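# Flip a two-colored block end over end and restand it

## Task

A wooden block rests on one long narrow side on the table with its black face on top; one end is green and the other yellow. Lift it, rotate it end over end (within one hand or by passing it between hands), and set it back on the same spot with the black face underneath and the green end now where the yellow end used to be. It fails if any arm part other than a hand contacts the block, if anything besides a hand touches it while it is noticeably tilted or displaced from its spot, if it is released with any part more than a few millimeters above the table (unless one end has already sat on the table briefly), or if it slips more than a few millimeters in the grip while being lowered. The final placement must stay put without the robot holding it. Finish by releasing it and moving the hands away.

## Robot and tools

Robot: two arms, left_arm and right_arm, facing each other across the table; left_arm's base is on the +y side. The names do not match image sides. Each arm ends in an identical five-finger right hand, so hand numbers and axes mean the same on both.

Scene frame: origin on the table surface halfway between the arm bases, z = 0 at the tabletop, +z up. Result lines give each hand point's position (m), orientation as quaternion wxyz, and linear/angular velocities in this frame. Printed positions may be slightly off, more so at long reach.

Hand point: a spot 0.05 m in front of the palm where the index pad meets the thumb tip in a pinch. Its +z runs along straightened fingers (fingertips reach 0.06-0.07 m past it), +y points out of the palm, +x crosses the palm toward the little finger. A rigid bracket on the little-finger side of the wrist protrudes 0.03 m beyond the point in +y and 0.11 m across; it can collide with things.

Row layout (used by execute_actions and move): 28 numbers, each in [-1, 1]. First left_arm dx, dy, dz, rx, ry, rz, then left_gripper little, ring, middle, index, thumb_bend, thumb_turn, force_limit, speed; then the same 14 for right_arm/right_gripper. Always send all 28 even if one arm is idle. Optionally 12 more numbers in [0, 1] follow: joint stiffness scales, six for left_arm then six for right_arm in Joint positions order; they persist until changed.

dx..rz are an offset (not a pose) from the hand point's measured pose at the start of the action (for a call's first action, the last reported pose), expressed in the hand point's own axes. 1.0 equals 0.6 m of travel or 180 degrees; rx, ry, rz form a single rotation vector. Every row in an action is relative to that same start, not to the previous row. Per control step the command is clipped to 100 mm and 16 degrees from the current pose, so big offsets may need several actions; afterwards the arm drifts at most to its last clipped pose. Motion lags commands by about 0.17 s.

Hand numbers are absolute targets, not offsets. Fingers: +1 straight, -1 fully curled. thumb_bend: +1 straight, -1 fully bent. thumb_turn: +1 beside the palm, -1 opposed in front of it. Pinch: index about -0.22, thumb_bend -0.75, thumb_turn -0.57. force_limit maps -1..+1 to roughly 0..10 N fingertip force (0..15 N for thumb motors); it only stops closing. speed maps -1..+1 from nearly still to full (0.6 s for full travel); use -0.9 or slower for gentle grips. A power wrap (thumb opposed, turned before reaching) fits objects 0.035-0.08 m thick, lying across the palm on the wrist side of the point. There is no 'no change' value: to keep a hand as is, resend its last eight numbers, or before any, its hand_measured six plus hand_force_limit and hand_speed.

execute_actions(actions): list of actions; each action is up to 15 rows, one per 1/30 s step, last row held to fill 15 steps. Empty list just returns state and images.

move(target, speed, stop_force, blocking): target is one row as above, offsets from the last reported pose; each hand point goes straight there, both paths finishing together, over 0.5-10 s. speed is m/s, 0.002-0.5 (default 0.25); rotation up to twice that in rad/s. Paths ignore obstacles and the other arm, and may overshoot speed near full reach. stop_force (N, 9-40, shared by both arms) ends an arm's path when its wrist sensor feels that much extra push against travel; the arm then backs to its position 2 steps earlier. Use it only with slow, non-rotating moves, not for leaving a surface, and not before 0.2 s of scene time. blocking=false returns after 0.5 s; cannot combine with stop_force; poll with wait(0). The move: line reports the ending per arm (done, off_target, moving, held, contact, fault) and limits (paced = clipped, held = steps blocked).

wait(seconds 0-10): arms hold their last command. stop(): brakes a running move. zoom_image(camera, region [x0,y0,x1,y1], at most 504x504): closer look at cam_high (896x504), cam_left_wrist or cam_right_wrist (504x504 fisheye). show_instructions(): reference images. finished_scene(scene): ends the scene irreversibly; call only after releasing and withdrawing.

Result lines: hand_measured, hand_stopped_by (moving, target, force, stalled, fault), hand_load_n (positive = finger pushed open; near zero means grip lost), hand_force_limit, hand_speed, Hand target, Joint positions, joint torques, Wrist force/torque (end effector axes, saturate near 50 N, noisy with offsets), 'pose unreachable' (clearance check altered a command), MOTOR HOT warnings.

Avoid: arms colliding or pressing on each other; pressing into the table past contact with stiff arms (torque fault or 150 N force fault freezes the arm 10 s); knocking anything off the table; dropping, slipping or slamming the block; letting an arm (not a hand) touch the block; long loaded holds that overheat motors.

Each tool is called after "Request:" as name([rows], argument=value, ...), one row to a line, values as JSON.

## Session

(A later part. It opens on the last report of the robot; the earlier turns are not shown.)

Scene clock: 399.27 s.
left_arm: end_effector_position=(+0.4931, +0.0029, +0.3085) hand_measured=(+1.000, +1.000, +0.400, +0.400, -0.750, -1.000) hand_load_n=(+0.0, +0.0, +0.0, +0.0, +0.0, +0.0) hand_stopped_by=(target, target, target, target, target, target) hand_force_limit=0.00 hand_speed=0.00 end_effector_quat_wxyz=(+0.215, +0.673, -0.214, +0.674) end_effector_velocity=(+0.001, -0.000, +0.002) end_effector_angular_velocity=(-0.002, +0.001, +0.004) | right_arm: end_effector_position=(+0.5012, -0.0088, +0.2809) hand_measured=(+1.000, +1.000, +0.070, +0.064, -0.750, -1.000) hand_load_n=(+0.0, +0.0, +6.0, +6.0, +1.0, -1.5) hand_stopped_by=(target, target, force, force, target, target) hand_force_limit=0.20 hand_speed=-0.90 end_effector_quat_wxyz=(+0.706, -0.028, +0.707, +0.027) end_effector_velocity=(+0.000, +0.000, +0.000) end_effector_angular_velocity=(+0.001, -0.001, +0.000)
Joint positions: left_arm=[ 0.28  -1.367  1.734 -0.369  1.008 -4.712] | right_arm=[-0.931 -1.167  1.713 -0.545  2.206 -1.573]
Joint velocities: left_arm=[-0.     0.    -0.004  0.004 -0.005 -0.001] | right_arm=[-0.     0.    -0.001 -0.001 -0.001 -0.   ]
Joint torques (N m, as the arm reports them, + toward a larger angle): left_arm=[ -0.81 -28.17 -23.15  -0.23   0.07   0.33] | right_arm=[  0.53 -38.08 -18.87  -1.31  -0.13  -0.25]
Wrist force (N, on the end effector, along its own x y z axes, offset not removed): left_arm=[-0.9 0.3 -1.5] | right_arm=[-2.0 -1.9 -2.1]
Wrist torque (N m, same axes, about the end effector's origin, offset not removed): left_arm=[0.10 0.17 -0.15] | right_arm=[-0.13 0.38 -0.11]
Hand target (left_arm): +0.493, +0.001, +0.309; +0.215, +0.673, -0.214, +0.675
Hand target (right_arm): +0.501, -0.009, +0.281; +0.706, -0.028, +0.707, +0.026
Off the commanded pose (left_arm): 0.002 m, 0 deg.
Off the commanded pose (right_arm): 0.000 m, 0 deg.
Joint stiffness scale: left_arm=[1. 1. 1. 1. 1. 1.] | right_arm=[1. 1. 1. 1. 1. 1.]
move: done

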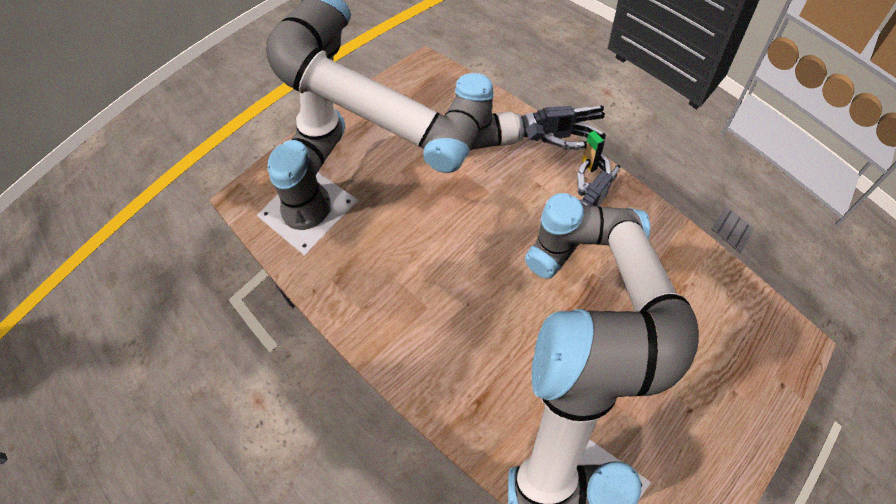

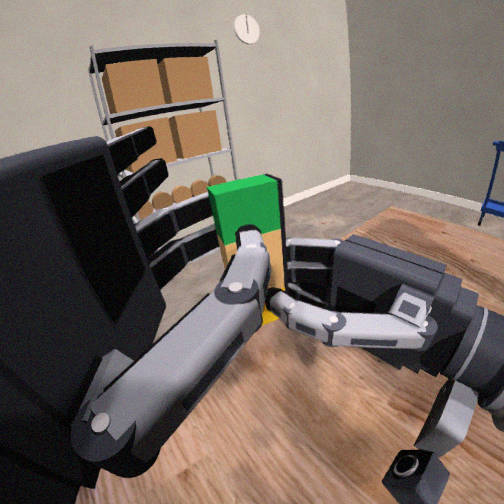

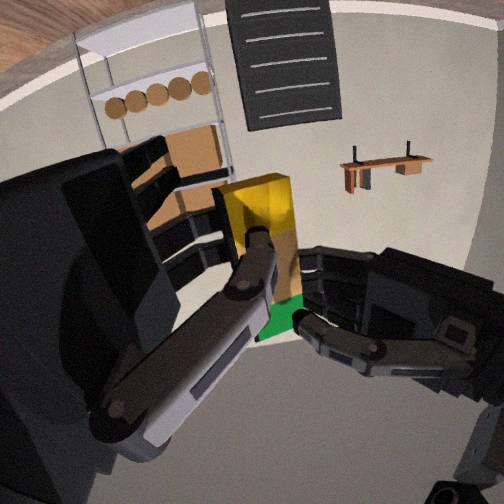

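Request:
move(target=[0,-0.0038,0.0155,0,0,0,1,1,0.22,0.22,-0.75,-1,0,-0.7,0,0,0,0,0,0,1,1,-0.3,-0.3,-0.75,-1,0.2,-0.9], speed=0.025)

Request:
zoom_image(camera="cam_left_wrist", region=[200, 165, 300, 265])

Request:
zoom_image(camera="cam_right_wrist", region=[230, 230, 370, 370])

Scene clock: 444.50 s.
left_arm: end_effector_position=(+0.5004, -0.0005, +0.3080) hand_measured=(+1.000, +1.000, +0.220, +0.220, -0.750, -1.000) hand_load_n=(+0.0, +0.0, +0.0, +0.0, +0.0, +0.0) hand_stopped_by=(target, target, target, target, target, target) hand_force_limit=0.00 hand_speed=-0.70 end_effector_quat_wxyz=(+0.216, +0.673, -0.215, +0.674) end_effector_velocity=(+0.000, -0.001, +0.001) end_effector_angular_velocity=(-0.001, +0.001, -0.003) | right_arm: end_effector_position=(+0.5012, -0.0088, +0.2809) hand_measured=(+1.000, +1.000, +0.070, +0.064, -0.750, -1.000) hand_load_n=(+0.0, +0.0, +6.0, +6.5, +1.0, -2.0) hand_stopped_by=(target, target, force, force, target, target) hand_force_limit=0.20 hand_speed=-0.90 end_effector_quat_wxyz=(+0.706, -0.028, +0.707, +0.027) end_effector_velocity=(+0.000, +0.000, -0.001) end_effector_angular_velocity=(-0.001, +0.001, +0.001)
Joint positions: left_arm=[ 0.293 -1.35   1.713 -0.365  1.022 -4.712] | right_arm=[-0.931 -1.167  1.713 -0.545  2.206 -1.573]
Joint velocities: left_arm=[ 0.001  0.001 -0.003  0.003  0.005 -0.002] | right_arm=[-0.     0.001 -0.     0.001 -0.001 -0.   ]
Joint torques (N m, as the arm reports them, + toward a larger angle): left_arm=[  1.81 -30.31 -23.73  -0.67   0.6    0.08] | right_arm=[  0.82 -37.47 -18.79  -1.32   0.14  -0.03]
Wrist force (N, on the end effector, along its own x y z axes, offset not removed): left_arm=[-0.3 1.1 -0.3] | right_arm=[1.1 0.7 1.3]
Wrist torque (N m, same axes, about the end effector's origin, offset not removed): left_arm=[0.25 0.11 -0.10] | right_arm=[0.08 -0.16 -0.03]
Hand target (left_arm): +0.502, -0.001, +0.308; +0.215, +0.673, -0.214, +0.674
Hand target (right_arm): +0.501, -0.009, +0.281; +0.706, -0.028, +0.707, +0.027
Off the commanded pose (left_arm): 0.002 m, 0 deg.
Off the commanded pose (right_arm): 0.000 m, 0 deg.
Joint stiffness scale: left_arm=[1. 1. 1. 1. 1. 1.] | right_arm=[1. 1. 1. 1. 1. 1.]
move: done

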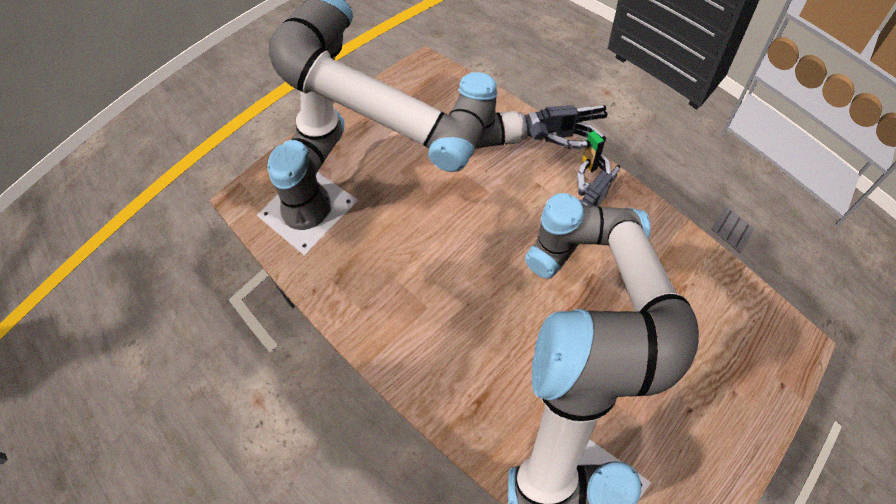

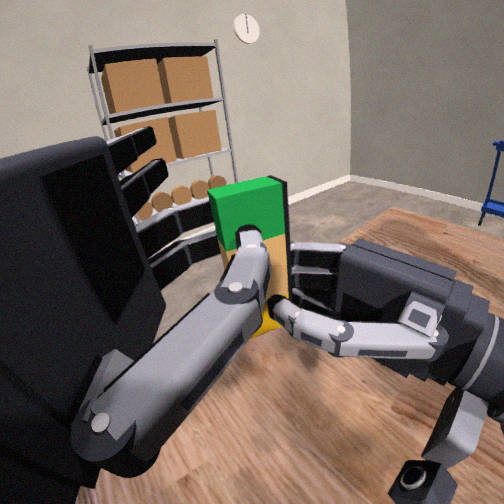

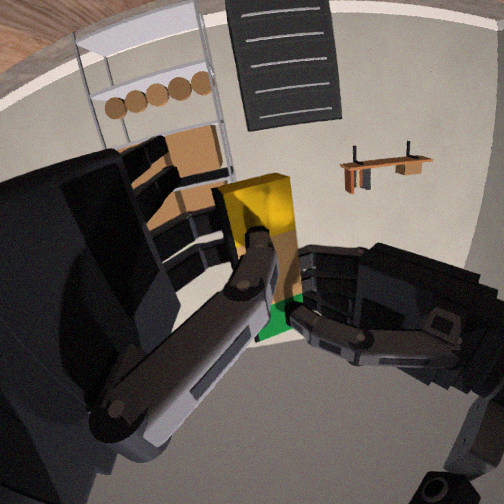

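Region (200, 165, 300, 265) of cam_left_wrist's 504x504 image, scaled by 5.040, with more detail than that image has.

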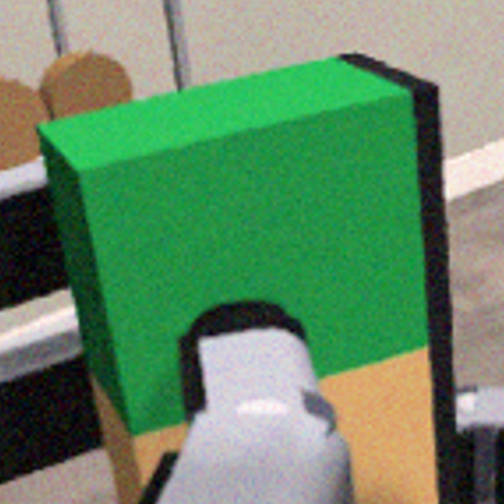

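Region (230, 230, 370, 370) of cam_right_wrist's 504x504 image, scaled by 3.600, with more detail than that image has.

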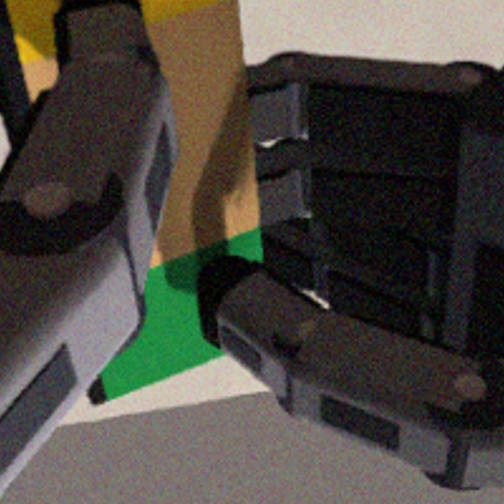

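Request:
execute_actions([
  [[0,-0.001,0.0028,0,0,0,1,1,0.15,0.15,-0.75,-1,0,-0.7,0,0,0,0,0,0,1,1,-0.3,-0.3,-0.75,-1,0.2,-0.9],[0,-0.002,0.0055,0,0,0,1,1,0.15,0.15,-0.75,-1,0,-0.7,0,0,0,0,0,0,1,1,-0.3,-0.3,-0.75,-1,0.2,-0.9],[0,-0.002,0.0055,0,0,0,1,1,0.15,0.15,-0.75,-1,0,-0.7,0,0,0,0,0,0,1,1,-0.3,-0.3,-0.75,-1,0.2,-0.9],[0,-0.002,0.0055,0,0,0,1,1,0.15,0.15,-0.75,-1,0,-0.7,0,0,0,0,0,0,1,1,-0.3,-0.3,-0.75,-1,0.2,-0.9],[0,-0.002,0.0055,0,0,0,1,1,0.15,0.15,-0.75,-1,0,-0.7,0,0,0,0,0,0,1,1,-0.3,-0.3,-0.75,-1,0.2,-0.9],[0,-0.002,0.0055,0,0,0,1,1,-0.3,-0.3,-0.75,-1,0.2,-0.9,0,0,0,0,0,0,1,1,-0.3,-0.3,-0.75,-1,0.2,-0.9]],
  [[0,0,0,0,0,0,1,1,-0.3,-0.3,-0.75,-1,0.2,-0.9,0,0,0,0,0,0,1,1,-0.3,-0.3,-0.75,-1,0.2,-0.9]],
])

Scene clock: 471.57 s.
left_arm: end_effector_position=(+0.5026, -0.0011, +0.3076) hand_measured=(+1.000, +1.000, +0.068, +0.078, -0.750, -1.000) hand_load_n=(+0.0, +0.0, +7.0, +5.5, +1.0, +0.5) hand_stopped_by=(target, target, force, force, target, target) hand_force_limit=0.20 hand_speed=-0.90 end_effector_quat_wxyz=(+0.216, +0.673, -0.215, +0.674) end_effector_velocity=(+0.001, +0.001, -0.000) end_effector_angular_velocity=(+0.000, -0.000, +0.001) | right_arm: end_effector_position=(+0.5011, -0.0087, +0.2809) hand_measured=(+1.000, +1.000, +0.070, +0.064, -0.748, -1.000) hand_load_n=(+0.0, +0.0, +6.5, +4.0, +2.0, -2.5) hand_stopped_by=(target, target, force, force, target, target) hand_force_limit=0.20 hand_speed=-0.90 end_effector_quat_wxyz=(+0.706, -0.028, +0.707, +0.027) end_effector_velocity=(+0.001, -0.001, +0.000) end_effector_angular_velocity=(+0.000, +0.000, -0.002)
Joint positions: left_arm=[ 0.297 -1.345  1.708 -0.365  1.026 -4.712] | right_arm=[-0.931 -1.167  1.713 -0.545  2.205 -1.573]
Joint velocities: left_arm=[ 0.001  0.     0.    -0.    -0.     0.001] | right_arm=[-0.001 -0.     0.     0.     0.     0.   ]
Joint torques (N m, as the arm reports them, + toward a larger angle): left_arm=[ -0.88 -28.8  -20.99  -1.18   0.28  -0.17] | right_arm=[  0.98 -36.97 -18.58  -1.2    0.17   0.06]
Wrist force (N, on the end effector, along its own x y z axes, offset not removed): left_arm=[-0.6 -1.4 3.5] | right_arm=[2.2 2.8 -6.1]
Wrist torque (N m, same axes, about the end effector's origin, offset not removed): left_arm=[0.11 0.21 -0.12] | right_arm=[0.47 -0.26 0.23]
Hand target (left_arm): +0.502, -0.001, +0.308; +0.216, +0.673, -0.215, +0.674
Hand target (right_arm): +0.501, -0.009, +0.281; +0.706, -0.028, +0.707, +0.027
Off the commanded pose (left_arm): 0.000 m, 0 deg.
Off the commanded pose (right_arm): 0.000 m, 0 deg.
Joint stiffness scale: left_arm=[1. 1. 1. 1. 1. 1.] | right_arm=[1. 1. 1. 1. 1. 1.]

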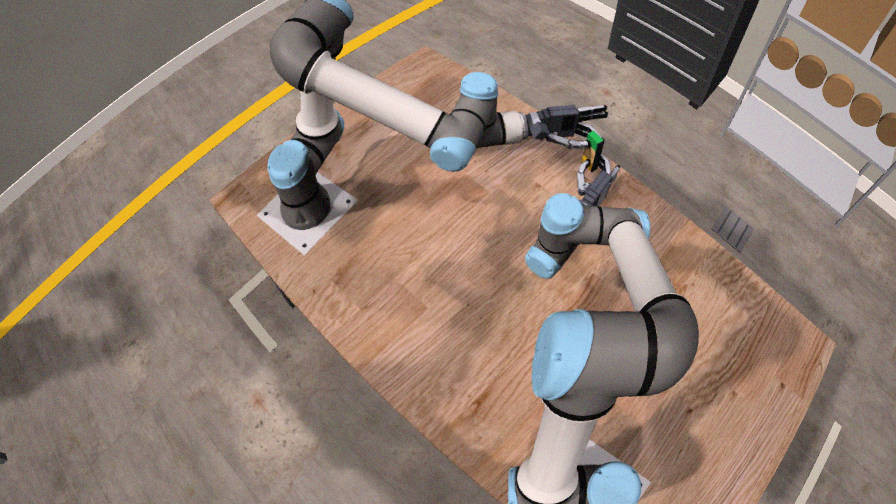

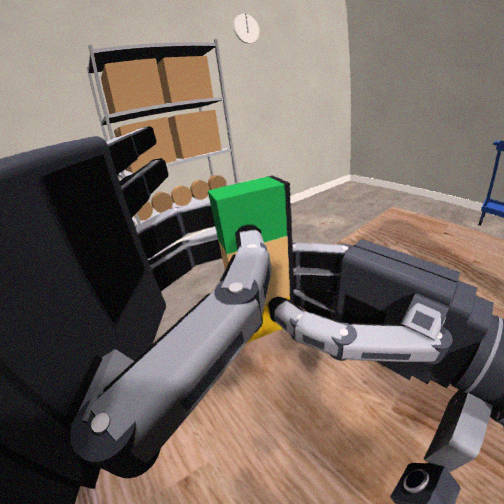

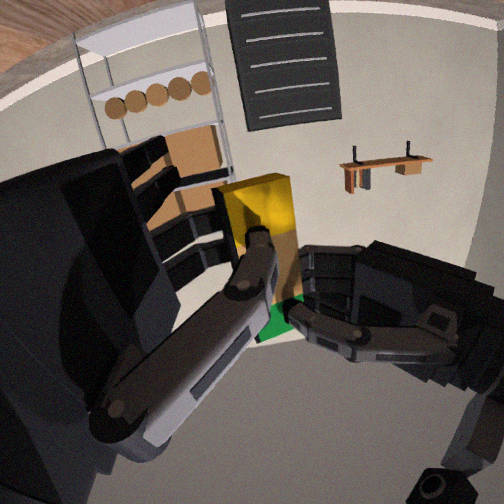

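Request:
execute_actions([
  [[0,0,0,0,0,0,1,1,-0.3,-0.3,-0.75,-1,0.2,-0.9,0,0,0,0,0,0,1,1,0.45,0.45,-0.75,-1,0.2,-0.5],[0,0,0,0,0,0,1,1,-0.3,-0.3,-0.75,-1,0.2,-0.9,0,0,0,0,0,0,1,1,0.45,0.45,-0.75,-1,0.2,-0.5],[0,0,0,0,0,0,1,1,-0.3,-0.3,-0.75,-1,0.2,-0.9,0,0,0,0,0,0,1,1,0.45,0.45,-0.75,-1,0.2,-0.5],[0,0,0,0,0,0,1,1,-0.3,-0.3,-0.75,-1,0.2,-0.9,0,0,0,0,0,0,1,1,0.45,0.45,-0.75,-1,0.2,-0.5],[0,0,0,0,0,0,1,1,-0.3,-0.3,-0.75,-1,0.2,-0.9,0,0.002,-0.005,0,0,0,1,1,0.45,0.45,-0.75,-1,0.2,-0.5],[0,0,0,0,0,0,1,1,-0.3,-0.3,-0.75,-1,0.2,-0.9,0,0.004,-0.0105,0,0,0,1,1,0.45,0.45,-0.75,-1,0.2,-0.5],[0,0,0,0,0,0,1,1,-0.3,-0.3,-0.75,-1,0.2,-0.9,0,0.0057,-0.0157,0,0,0,1,1,0.45,0.45,-0.75,-1,0.2,-0.5]],
])

Scene clock: 487.10 s.
left_arm: end_effector_position=(+0.5027, -0.0011, +0.3077) hand_measured=(+1.000, +1.000, +0.068, +0.078, -0.750, -1.000) hand_load_n=(+0.0, +0.0, +7.0, +3.0, +0.0, -1.0) hand_stopped_by=(target, target, force, force, target, target) hand_force_limit=0.20 hand_speed=-0.90 end_effector_quat_wxyz=(+0.216, +0.673, -0.215, +0.674) end_effector_velocity=(-0.001, -0.001, +0.000) end_effector_angular_velocity=(-0.001, -0.000, -0.002) | right_arm: end_effector_position=(+0.4940, -0.0061, +0.2815) hand_measured=(+1.000, +1.000, +0.400, +0.394, -0.750, -1.000) hand_load_n=(+0.0, +0.0, +0.0, +0.0, +0.0, +0.0) hand_stopped_by=(target, target, moving, moving, target, target) hand_force_limit=0.20 hand_speed=-0.50 end_effector_quat_wxyz=(+0.707, -0.028, +0.706, +0.027) end_effector_velocity=(-0.011, +0.003, +0.000) end_effector_angular_velocity=(-0.000, +0.000, -0.001)
Joint positions: left_arm=[ 0.297 -1.346  1.708 -0.365  1.026 -4.712] | right_arm=[-0.918 -1.172  1.718 -0.546  2.219 -1.573]
Joint velocities: left_arm=[-0.002  0.     0.    -0.001  0.    -0.   ] | right_arm=[ 0.019 -0.008  0.01  -0.002  0.02  -0.   ]
Joint torques (N m, as the arm reports them, + toward a larger angle): left_arm=[ -0.72 -29.46 -20.5   -0.9    0.04   0.05] | right_arm=[  3.42 -39.38 -16.14  -1.08   0.47   0.05]
Wrist force (N, on the end effector, along its own x y z axes, offset not removed): left_arm=[-0.5 0.7 -0.9] | right_arm=[-0.2 -2.1 -3.2]
Wrist torque (N m, same axes, about the end effector's origin, offset not removed): left_arm=[0.16 0.09 -0.13] | right_arm=[-0.07 0.29 0.05]
Hand target (left_arm): +0.503, -0.001, +0.308; +0.216, +0.673, -0.215, +0.674
Hand target (right_arm): +0.491, -0.006, +0.281; +0.706, -0.028, +0.707, +0.027
Off the commanded pose (left_arm): 0.000 m, 0 deg.
Off the commanded pose (right_arm): 0.003 m, 0 deg.
Joint stiffness scale: left_arm=[1. 1. 1. 1. 1. 1.] | right_arm=[1. 1. 1. 1. 1. 1.]

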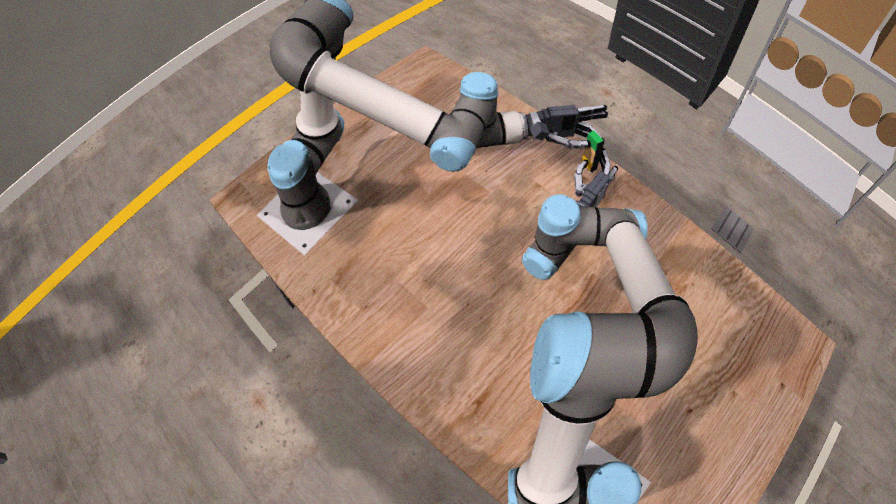

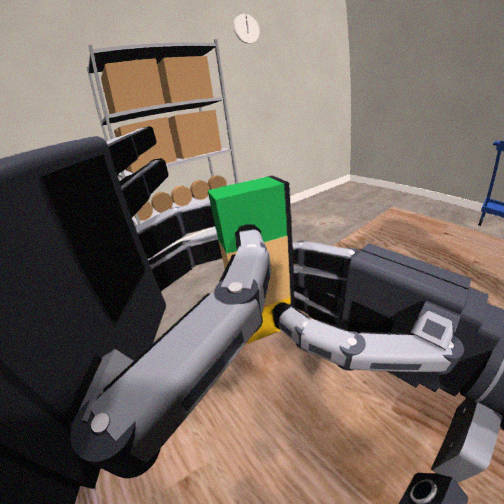

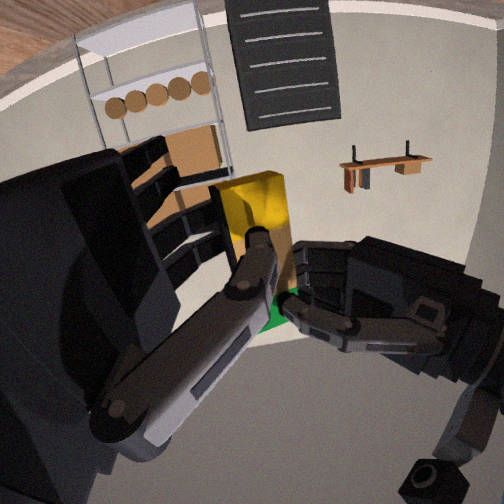

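Request:
move(target=[0,0,0,0,0,0,1,1,-0.3,-0.32,-0.75,-1,0.2,-0.9,0,-0.1707,-0.0674,0,0,0,1,1,0.45,0.45,-0.75,-1,0.2,-0.5], speed=0.25)

Request:
zoom_image(camera="cam_left_wrist", region=[200, 150, 400, 350])

Scene clock: 494.63 s.
left_arm: end_effector_position=(+0.5027, -0.0011, +0.3077) hand_measured=(+1.000, +1.000, +0.068, +0.070, -0.750, -1.000) hand_load_n=(+0.0, +0.0, +7.0, +6.0, +0.5, -2.0) hand_stopped_by=(target, target, force, force, target, target) hand_force_limit=0.20 hand_speed=-0.90 end_effector_quat_wxyz=(+0.216, +0.673, -0.215, +0.674) end_effector_velocity=(-0.000, -0.000, +0.000) end_effector_angular_velocity=(-0.001, -0.001, -0.001) | right_arm: end_effector_position=(+0.4617, -0.1095, +0.2824) hand_measured=(+1.000, +1.000, +0.450, +0.450, -0.750, -1.000) hand_load_n=(+0.0, +0.0, +0.0, +0.0, +0.0, +0.0) hand_stopped_by=(target, target, target, target, target, target) hand_force_limit=0.20 hand_speed=-0.50 end_effector_quat_wxyz=(+0.707, -0.028, +0.706, +0.027) end_effector_velocity=(-0.003, +0.003, +0.001) end_effector_angular_velocity=(+0.001, -0.004, +0.020)
Joint positions: left_arm=[ 0.297 -1.346  1.708 -0.365  1.026 -4.712] | right_arm=[-1.057 -1.394  2.02  -0.627  2.079 -1.572]
Joint velocities: left_arm=[-0.     0.     0.    -0.001  0.     0.   ] | right_arm=[-0.004 -0.007  0.008 -0.006 -0.024 -0.002]
Joint torques (N m, as the arm reports them, + toward a larger angle): left_arm=[ -0.41 -29.32 -20.42  -1.01  -0.12   0.14] | right_arm=[ -2.75 -27.87 -13.3   -1.77  -0.22  -0.35]
Wrist force (N, on the end effector, along its own x y z axes, offset not removed): left_arm=[-2.0 0.6 -0.9] | right_arm=[-2.3 1.9 -0.3]
Wrist torque (N m, same axes, about the end effector's origin, offset not removed): left_arm=[0.06 0.32 -0.25] | right_arm=[0.33 0.56 -0.16]
Hand target (left_arm): +0.503, -0.001, +0.308; +0.216, +0.673, -0.215, +0.674
Hand target (right_arm): +0.462, -0.111, +0.282; +0.707, -0.028, +0.706, +0.027
Off the commanded pose (left_arm): 0.000 m, 0 deg.
Off the commanded pose (right_arm): 0.002 m, 0 deg.
Joint stiffness scale: left_arm=[1. 1. 1. 1. 1. 1.] | right_arm=[1. 1. 1. 1. 1. 1.]
move: done

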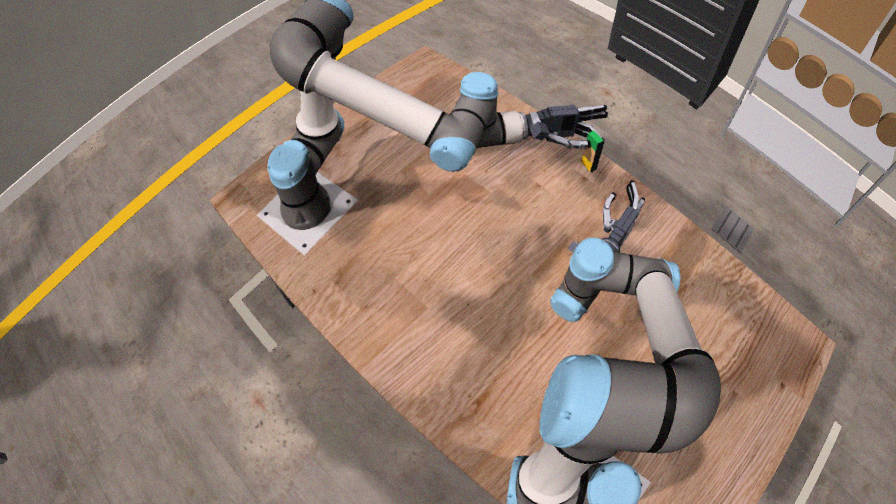

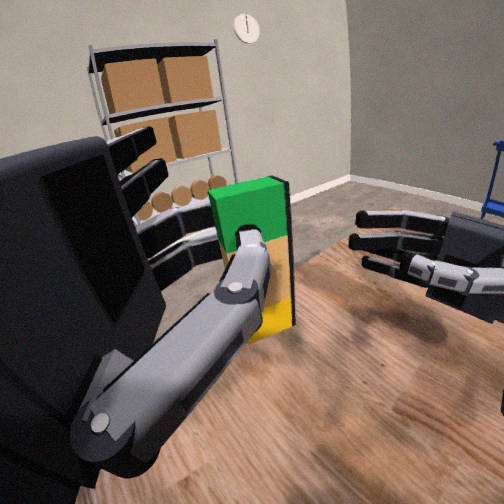

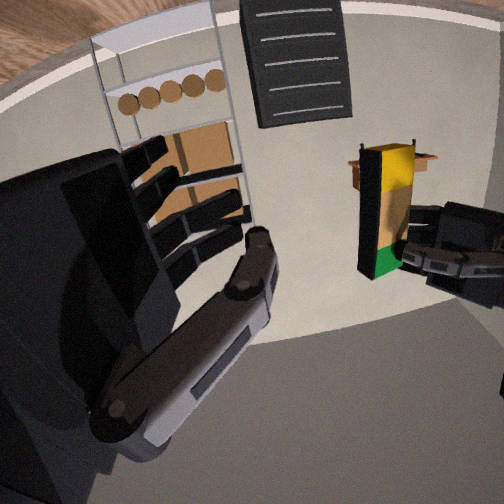

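Region (200, 150, 400, 350) of cam_left_wrist's 504x504 image, scaled by 2.520, with more detail than that image has.

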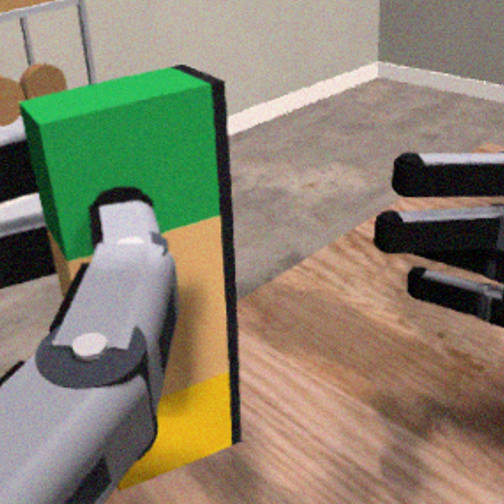

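Request:
move(target=[-0.4377,-0.1263,0.0033,0.0832,-0.2481,0.4369,1,1,-0.3,-0.32,-0.75,-1,0.2,-0.9,0.3712,-0.0132,0.3799,-0.2407,-0.2404,-0.4563,1,1,0.45,0.45,-0.75,-1,0.2,-0.5], speed=0.4)

Request:
zoom_image(camera="cam_high", region=[520, 160, 600, 220])

Scene clock: 554.83 s.
left_arm: end_effector_position=(+0.5488, +0.0600, +0.0453) hand_measured=(+1.000, +1.000, +0.068, +0.070, -0.750, -1.000) hand_load_n=(+0.0, +0.0, +7.0, +5.5, +0.5, -2.0) hand_stopped_by=(target, target, force, force, target, target) hand_force_limit=0.20 hand_speed=-0.90 end_effector_quat_wxyz=(-0.418, +0.598, -0.560, +0.392) end_effector_velocity=(-0.000, +0.001, -0.001) end_effector_angular_velocity=(+0.004, +0.002, +0.003) | right_arm: end_effector_position=(+0.6898, -0.1025, +0.0596) hand_measured=(+1.000, +1.000, +0.450, +0.450, -0.750, -1.000) hand_load_n=(+0.0, +0.0, +0.0, +0.0, +0.0, +0.0) hand_stopped_by=(target, target, target, target, target, target) hand_force_limit=0.20 hand_speed=-0.50 end_effector_quat_wxyz=(+0.683, -0.683, +0.185, -0.184) end_effector_velocity=(-0.001, -0.001, -0.002) end_effector_angular_velocity=(-0.009, +0.008, -0.000)
Joint positions: left_arm=[ 0.188 -0.621  1.066  0.559  0.418 -4.103] | right_arm=[-1.565 -0.725  1.335 -0.609  0.606 -3.14 ]
Joint velocities: left_arm=[ 0.001  0.004 -0.002  0.008 -0.001 -0.006] | right_arm=[-0.     0.002 -0.006  0.025  0.    -0.016]
Joint torques (N m, as the arm reports them, + toward a larger angle): left_arm=[ -1.37 -48.03 -20.38   2.77  -1.52  -0.16] | right_arm=[  3.24 -50.21 -18.64  -0.6   -0.36  -0.06]
Wrist force (N, on the end effector, along its own x y z axes, offset not removed): left_arm=[-2.1 0.5 -0.5] | right_arm=[1.0 1.1 -2.2]
Wrist torque (N m, same axes, about the end effector's origin, offset not removed): left_arm=[0.03 0.40 -0.26] | right_arm=[0.47 0.07 0.18]
Hand target (left_arm): +0.549, +0.059, +0.045; -0.418, +0.598, -0.560, +0.392
Hand target (right_arm): +0.689, -0.100, +0.059; +0.683, -0.683, +0.183, -0.183
Off the commanded pose (left_arm): 0.001 m, 0 deg.
Off the commanded pose (right_arm): 0.003 m, 0 deg.
Joint stiffness scale: left_arm=[1. 1. 1. 1. 1. 1.] | right_arm=[1. 1. 1. 1. 1. 1.]
move: done

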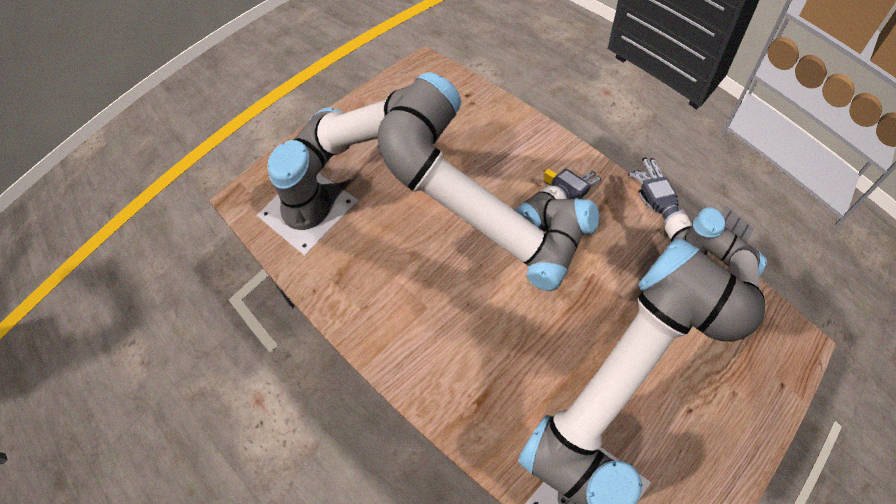

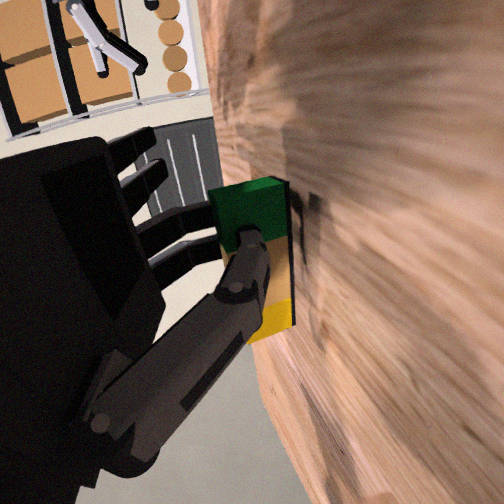

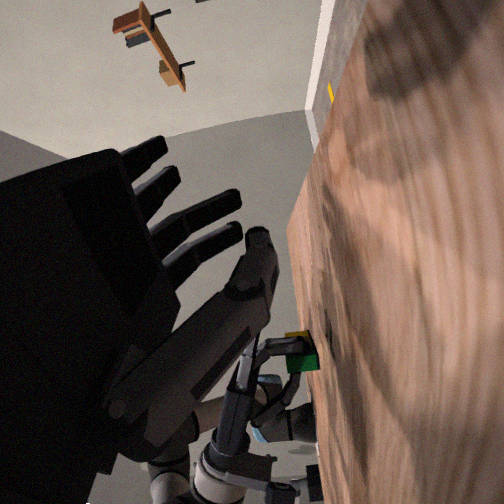

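Region (520, 160, 600, 220) of cam_high's 896x504 image, scaled by 6.300, with more detail than that image has; it fills the top 378 rows of this view, and the rest is white.

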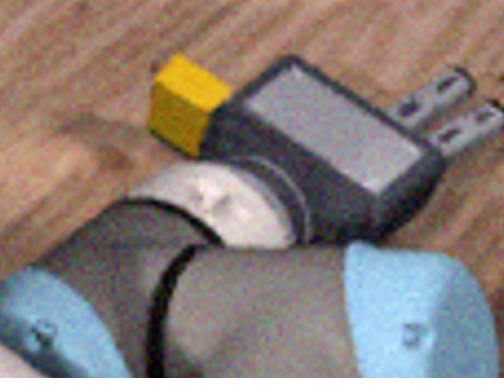

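Request:
zoom_image(camera="cam_right_wrist", region=[250, 310, 350, 410])

Request:
zoom_image(camera="cam_left_wrist", region=[200, 150, 400, 350])

Region (250, 310, 350, 410) of cam_right_wrist's 504x504 image, scaled by 5.040, with more detail than that image has.

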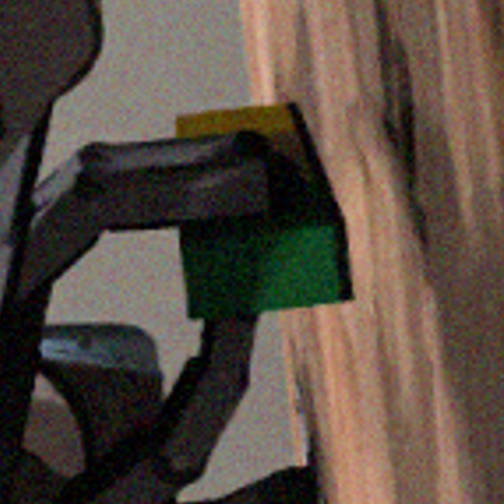

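Region (200, 150, 400, 350) of cam_left_wrist's 504x504 image, scaled by 2.520, with more detail than that image has.

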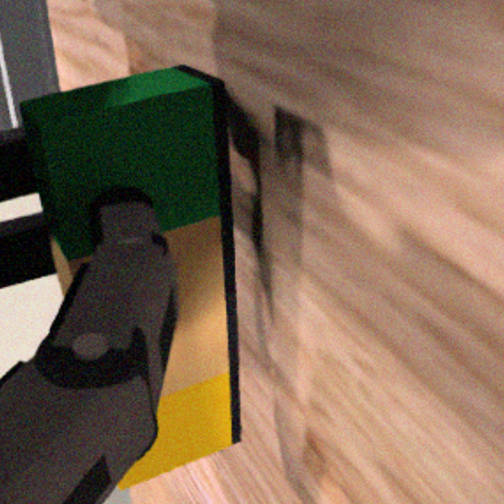

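Request:
move(target=[0.0075,0.0274,0.0100,0,0,0,1,1,-0.3,-0.32,-0.75,-1,0.2,-0.9,0,0,0,0,0,0,1,1,0.45,0.45,-0.75,-1,0.2,-0.5], speed=0.05)

Request:
zoom_image(camera="cam_high", region=[520, 160, 600, 220])

Request:
zoom_image(camera="cam_right_wrist", region=[250, 310, 350, 410])

Request:
zoom_image(camera="cam_left_wrist", region=[200, 150, 400, 350])

Scene clock: 584.57 s.
left_arm: end_effector_position=(+0.5495, +0.0575, +0.0277) hand_measured=(+1.000, +1.000, +0.068, +0.070, -0.750, -1.000) hand_load_n=(+0.0, +0.0, +7.0, +5.5, +0.5, -2.0) hand_stopped_by=(target, target, force, force, target, target) hand_force_limit=0.20 hand_speed=-0.90 end_effector_quat_wxyz=(-0.419, +0.597, -0.561, +0.391) end_effector_velocity=(+0.000, -0.002, +0.001) end_effector_angular_velocity=(-0.008, -0.002, +0.000) | right_arm: end_effector_position=(+0.6900, -0.1025, +0.0597) hand_measured=(+1.000, +1.000, +0.450, +0.450, -0.750, -1.000) hand_load_n=(+0.0, +0.0, +0.0, +0.0, +0.0, +0.0) hand_stopped_by=(target, target, target, target, target, target) hand_force_limit=0.20 hand_speed=-0.50 end_effector_quat_wxyz=(+0.683, -0.683, +0.185, -0.184) end_effector_velocity=(-0.000, -0.001, -0.001) end_effector_angular_velocity=(+0.000, +0.004, -0.000)
Joint positions: left_arm=[ 0.188 -0.591  1.058  0.544  0.418 -4.106] | right_arm=[-1.565 -0.724  1.334 -0.609  0.606 -3.141]
Joint velocities: left_arm=[-0.001 -0.    -0.004 -0.003 -0.    -0.001] | right_arm=[-0.001  0.001 -0.     0.002 -0.001  0.001]
Joint torques (N m, as the arm reports them, + toward a larger angle): left_arm=[ -2.7  -50.69 -20.7    1.72  -1.8   -0.16] | right_arm=[  0.78 -52.07 -17.41  -1.25   0.1    0.35]
Wrist force (N, on the end effector, along its own x y z axes, offset not removed): left_arm=[-1.5 -0.5 -0.2] | right_arm=[3.0 1.4 1.4]
Wrist torque (N m, same axes, about the end effector's origin, offset not removed): left_arm=[-0.11 0.17 -0.25] | right_arm=[0.22 -0.36 0.37]
Hand target (left_arm): +0.549, +0.056, +0.028; -0.418, +0.598, -0.560, +0.392
Hand target (right_arm): +0.690, -0.102, +0.060; +0.683, -0.683, +0.185, -0.184
Off the commanded pose (left_arm): 0.002 m, 0 deg.
Off the commanded pose (right_arm): 0.000 m, 0 deg.
Joint stiffness scale: left_arm=[1. 1. 1. 1. 1. 1.] | right_arm=[1. 1. 1. 1. 1. 1.]
move: done

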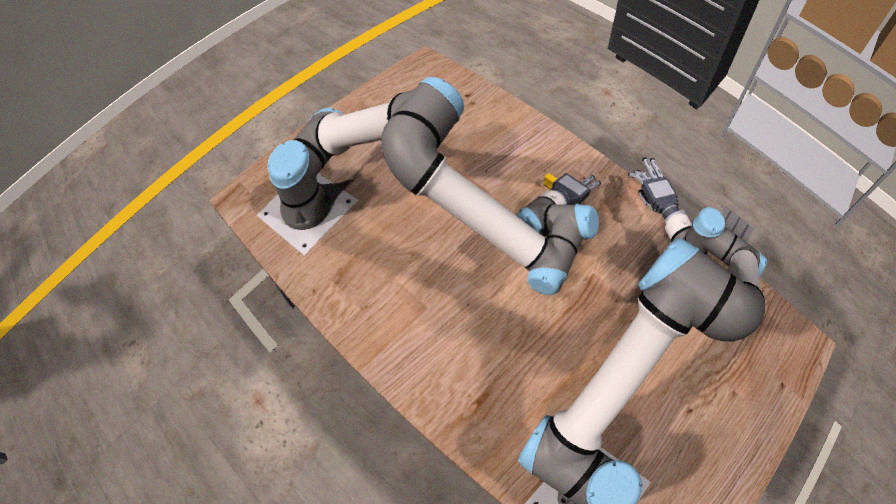

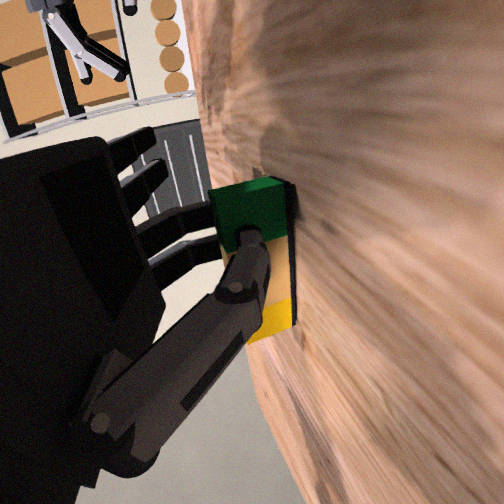

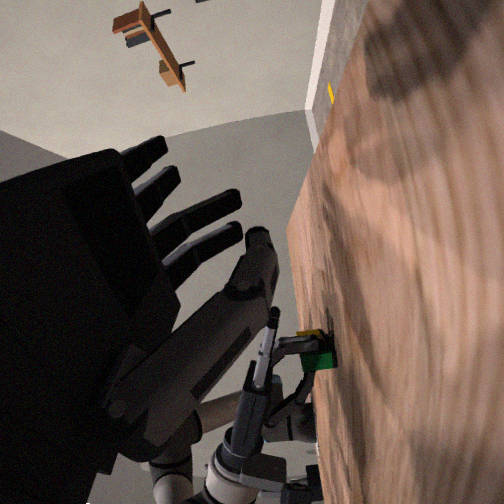

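Region (520, 160, 600, 220) of cam_high's 896x504 image, scaled by 6.300, with more detail than that image has; it fills the top 378 rows of this view, and the rest is white.

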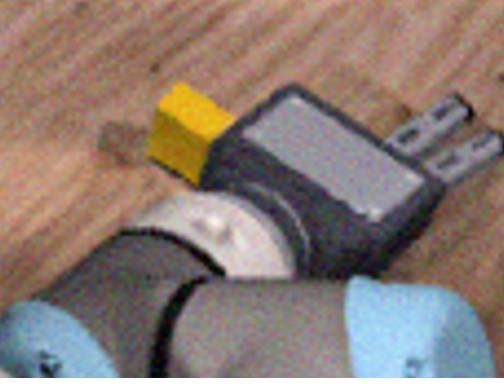

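Region (250, 310, 350, 410) of cam_right_wrist's 504x504 image, scaled by 5.040, with more detail than that image has.

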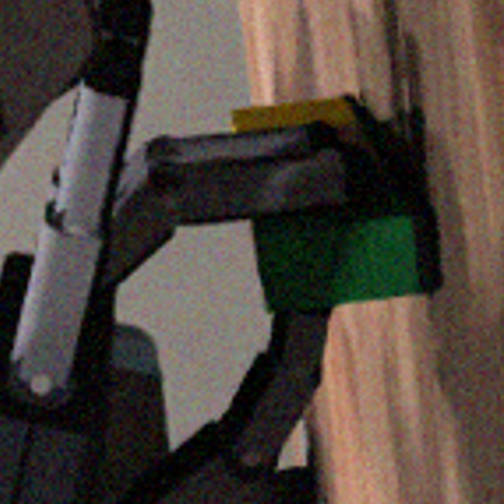

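Region (200, 150, 400, 350) of cam_left_wrist's 504x504 image, scaled by 2.520, with more detail than that image has.

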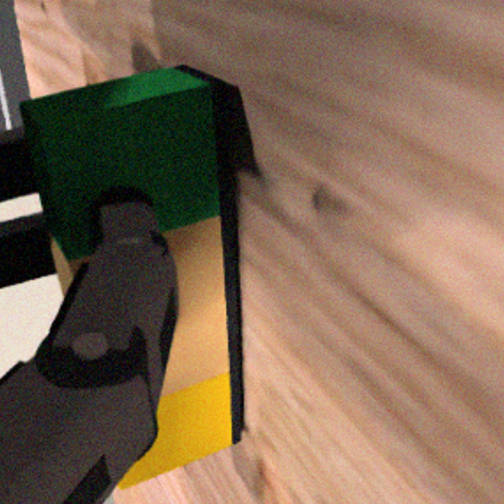

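Request:
zoom_image(camera="cam_left_wrist", region=[265, 270, 335, 340])

Request:
zoom_image(camera="cam_right_wrist", region=[290, 320, 350, 380])

Region (265, 270, 335, 340) of cam_left_wrist's 504x504 image, scaled by 7.200, with more detail than that image has.

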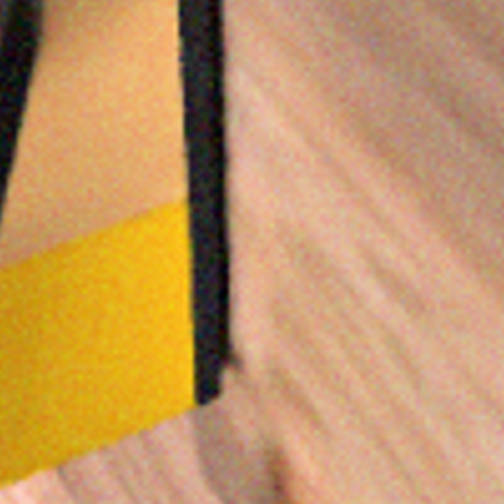

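Region (290, 320, 350, 380) of cam_right_wrist's 504x504 image, scaled by 8.400, with more detail than that image has.

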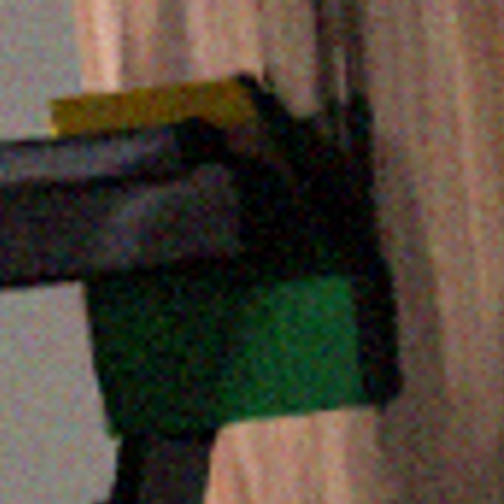

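Request:
move(target=[0,0.0047,0.0017,0,0,0,1,1,-0.3,-0.32,-0.75,-1,0.2,-0.9,0,0,0,0,0,0,1,1,0.45,0.45,-0.75,-1,0.2,-0.5], speed=0.01)

Request:
zoom_image(camera="cam_left_wrist", region=[265, 270, 335, 340])

Request:
zoom_image(camera="cam_left_wrist", region=[255, 165, 325, 235])

Request:
zoom_image(camera="cam_right_wrist", region=[290, 320, 350, 380])

Scene clock: 650.10 s.
left_arm: end_effector_position=(+0.5497, +0.0570, +0.0266) hand_measured=(+1.000, +1.000, +0.068, +0.070, -0.750, -1.000) hand_load_n=(+0.0, +0.0, +7.0, +5.5, +0.5, -2.0) hand_stopped_by=(target, target, force, force, target, target) hand_force_limit=0.20 hand_speed=-0.90 end_effector_quat_wxyz=(-0.419, +0.598, -0.560, +0.391) end_effector_velocity=(-0.001, -0.001, -0.003) end_effector_angular_velocity=(-0.002, -0.000, -0.001) | right_arm: end_effector_position=(+0.6900, -0.1025, +0.0597) hand_measured=(+1.000, +1.000, +0.450, +0.450, -0.750, -1.000) hand_load_n=(+0.0, +0.0, +0.0, +0.0, +0.0, +0.0) hand_stopped_by=(target, target, target, target, target, target) hand_force_limit=0.20 hand_speed=-0.50 end_effector_quat_wxyz=(+0.683, -0.683, +0.185, -0.184) end_effector_velocity=(+0.000, -0.001, -0.001) end_effector_angular_velocity=(-0.000, +0.001, -0.001)
Joint positions: left_arm=[ 0.188 -0.59   1.057  0.54   0.417 -4.106] | right_arm=[-1.565 -0.724  1.334 -0.609  0.606 -3.141]
Joint velocities: left_arm=[-0.002  0.004  0.    -0.005 -0.    -0.001] | right_arm=[-0.001  0.001  0.     0.     0.001 -0.   ]
Joint torques (N m, as the arm reports them, + toward a larger angle): left_arm=[ -0.48 -52.32 -15.16   1.42  -1.27   0.22] | right_arm=[  0.93 -51.95 -17.92  -0.76   0.13  -0.03]
Wrist force (N, on the end effector, along its own x y z axes, offset not removed): left_arm=[0.1 0.1 0.6] | right_arm=[1.5 3.0 -0.7]
Wrist torque (N m, same axes, about the end effector's origin, offset not removed): left_arm=[0.04 0.00 -0.16] | right_arm=[0.60 -0.19 0.21]
Hand target (left_arm): +0.550, +0.058, +0.025; -0.419, +0.597, -0.561, +0.391
Hand target (right_arm): +0.690, -0.102, +0.060; +0.683, -0.683, +0.185, -0.184
Off the commanded pose (left_arm): 0.002 m, 0 deg.
Off the commanded pose (right_arm): 0.000 m, 0 deg.
Joint stiffness scale: left_arm=[1. 1. 1. 1. 1. 1.] | right_arm=[1. 1. 1. 1. 1. 1.]
move: done

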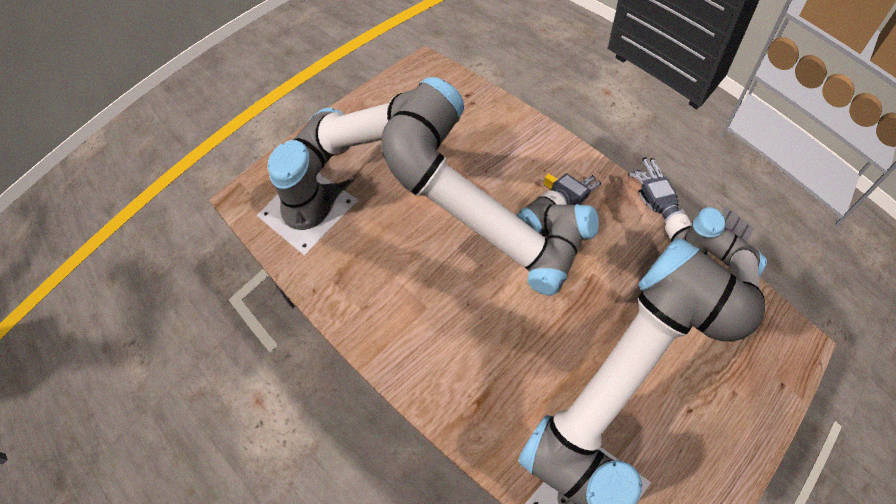

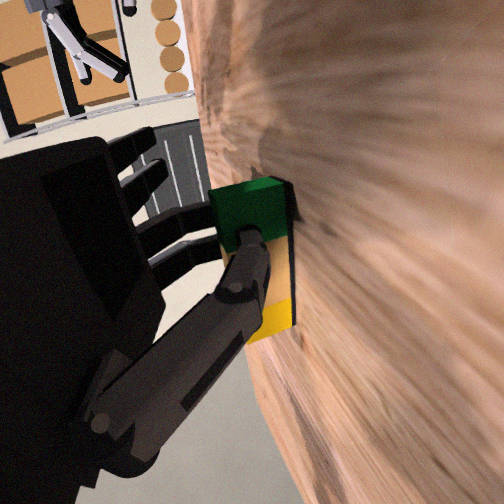

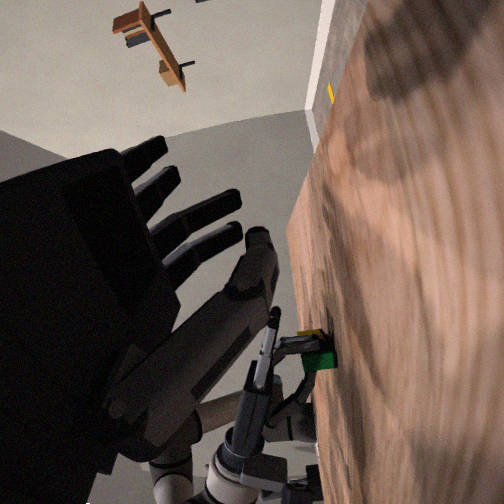

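Region (265, 270, 335, 340) of cam_left_wrist's 504x504 image, scaled by 7.200, with more detail than that image has.

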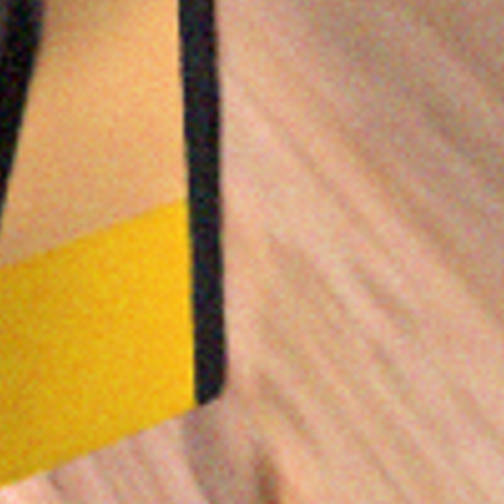

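Region (255, 165, 325, 235) of cam_left_wrist's 504x504 image, scaled by 7.200, with more detail than that image has.

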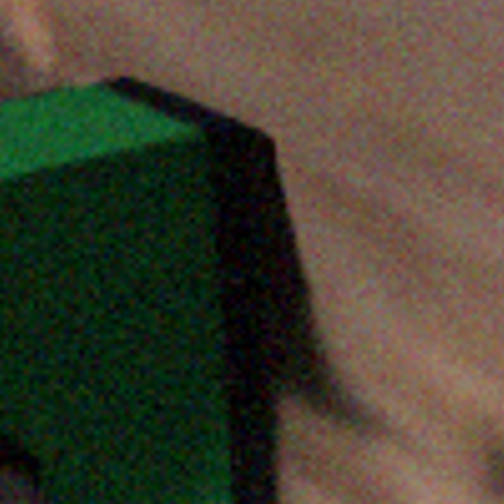

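Region (290, 320, 350, 380) of cam_right_wrist's 504x504 image, scaled by 8.400, with more detail than that image has.

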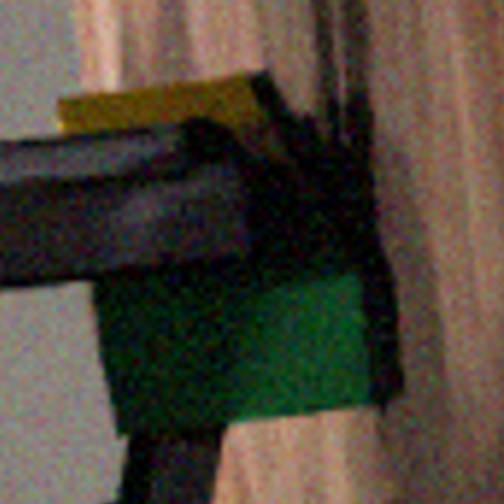

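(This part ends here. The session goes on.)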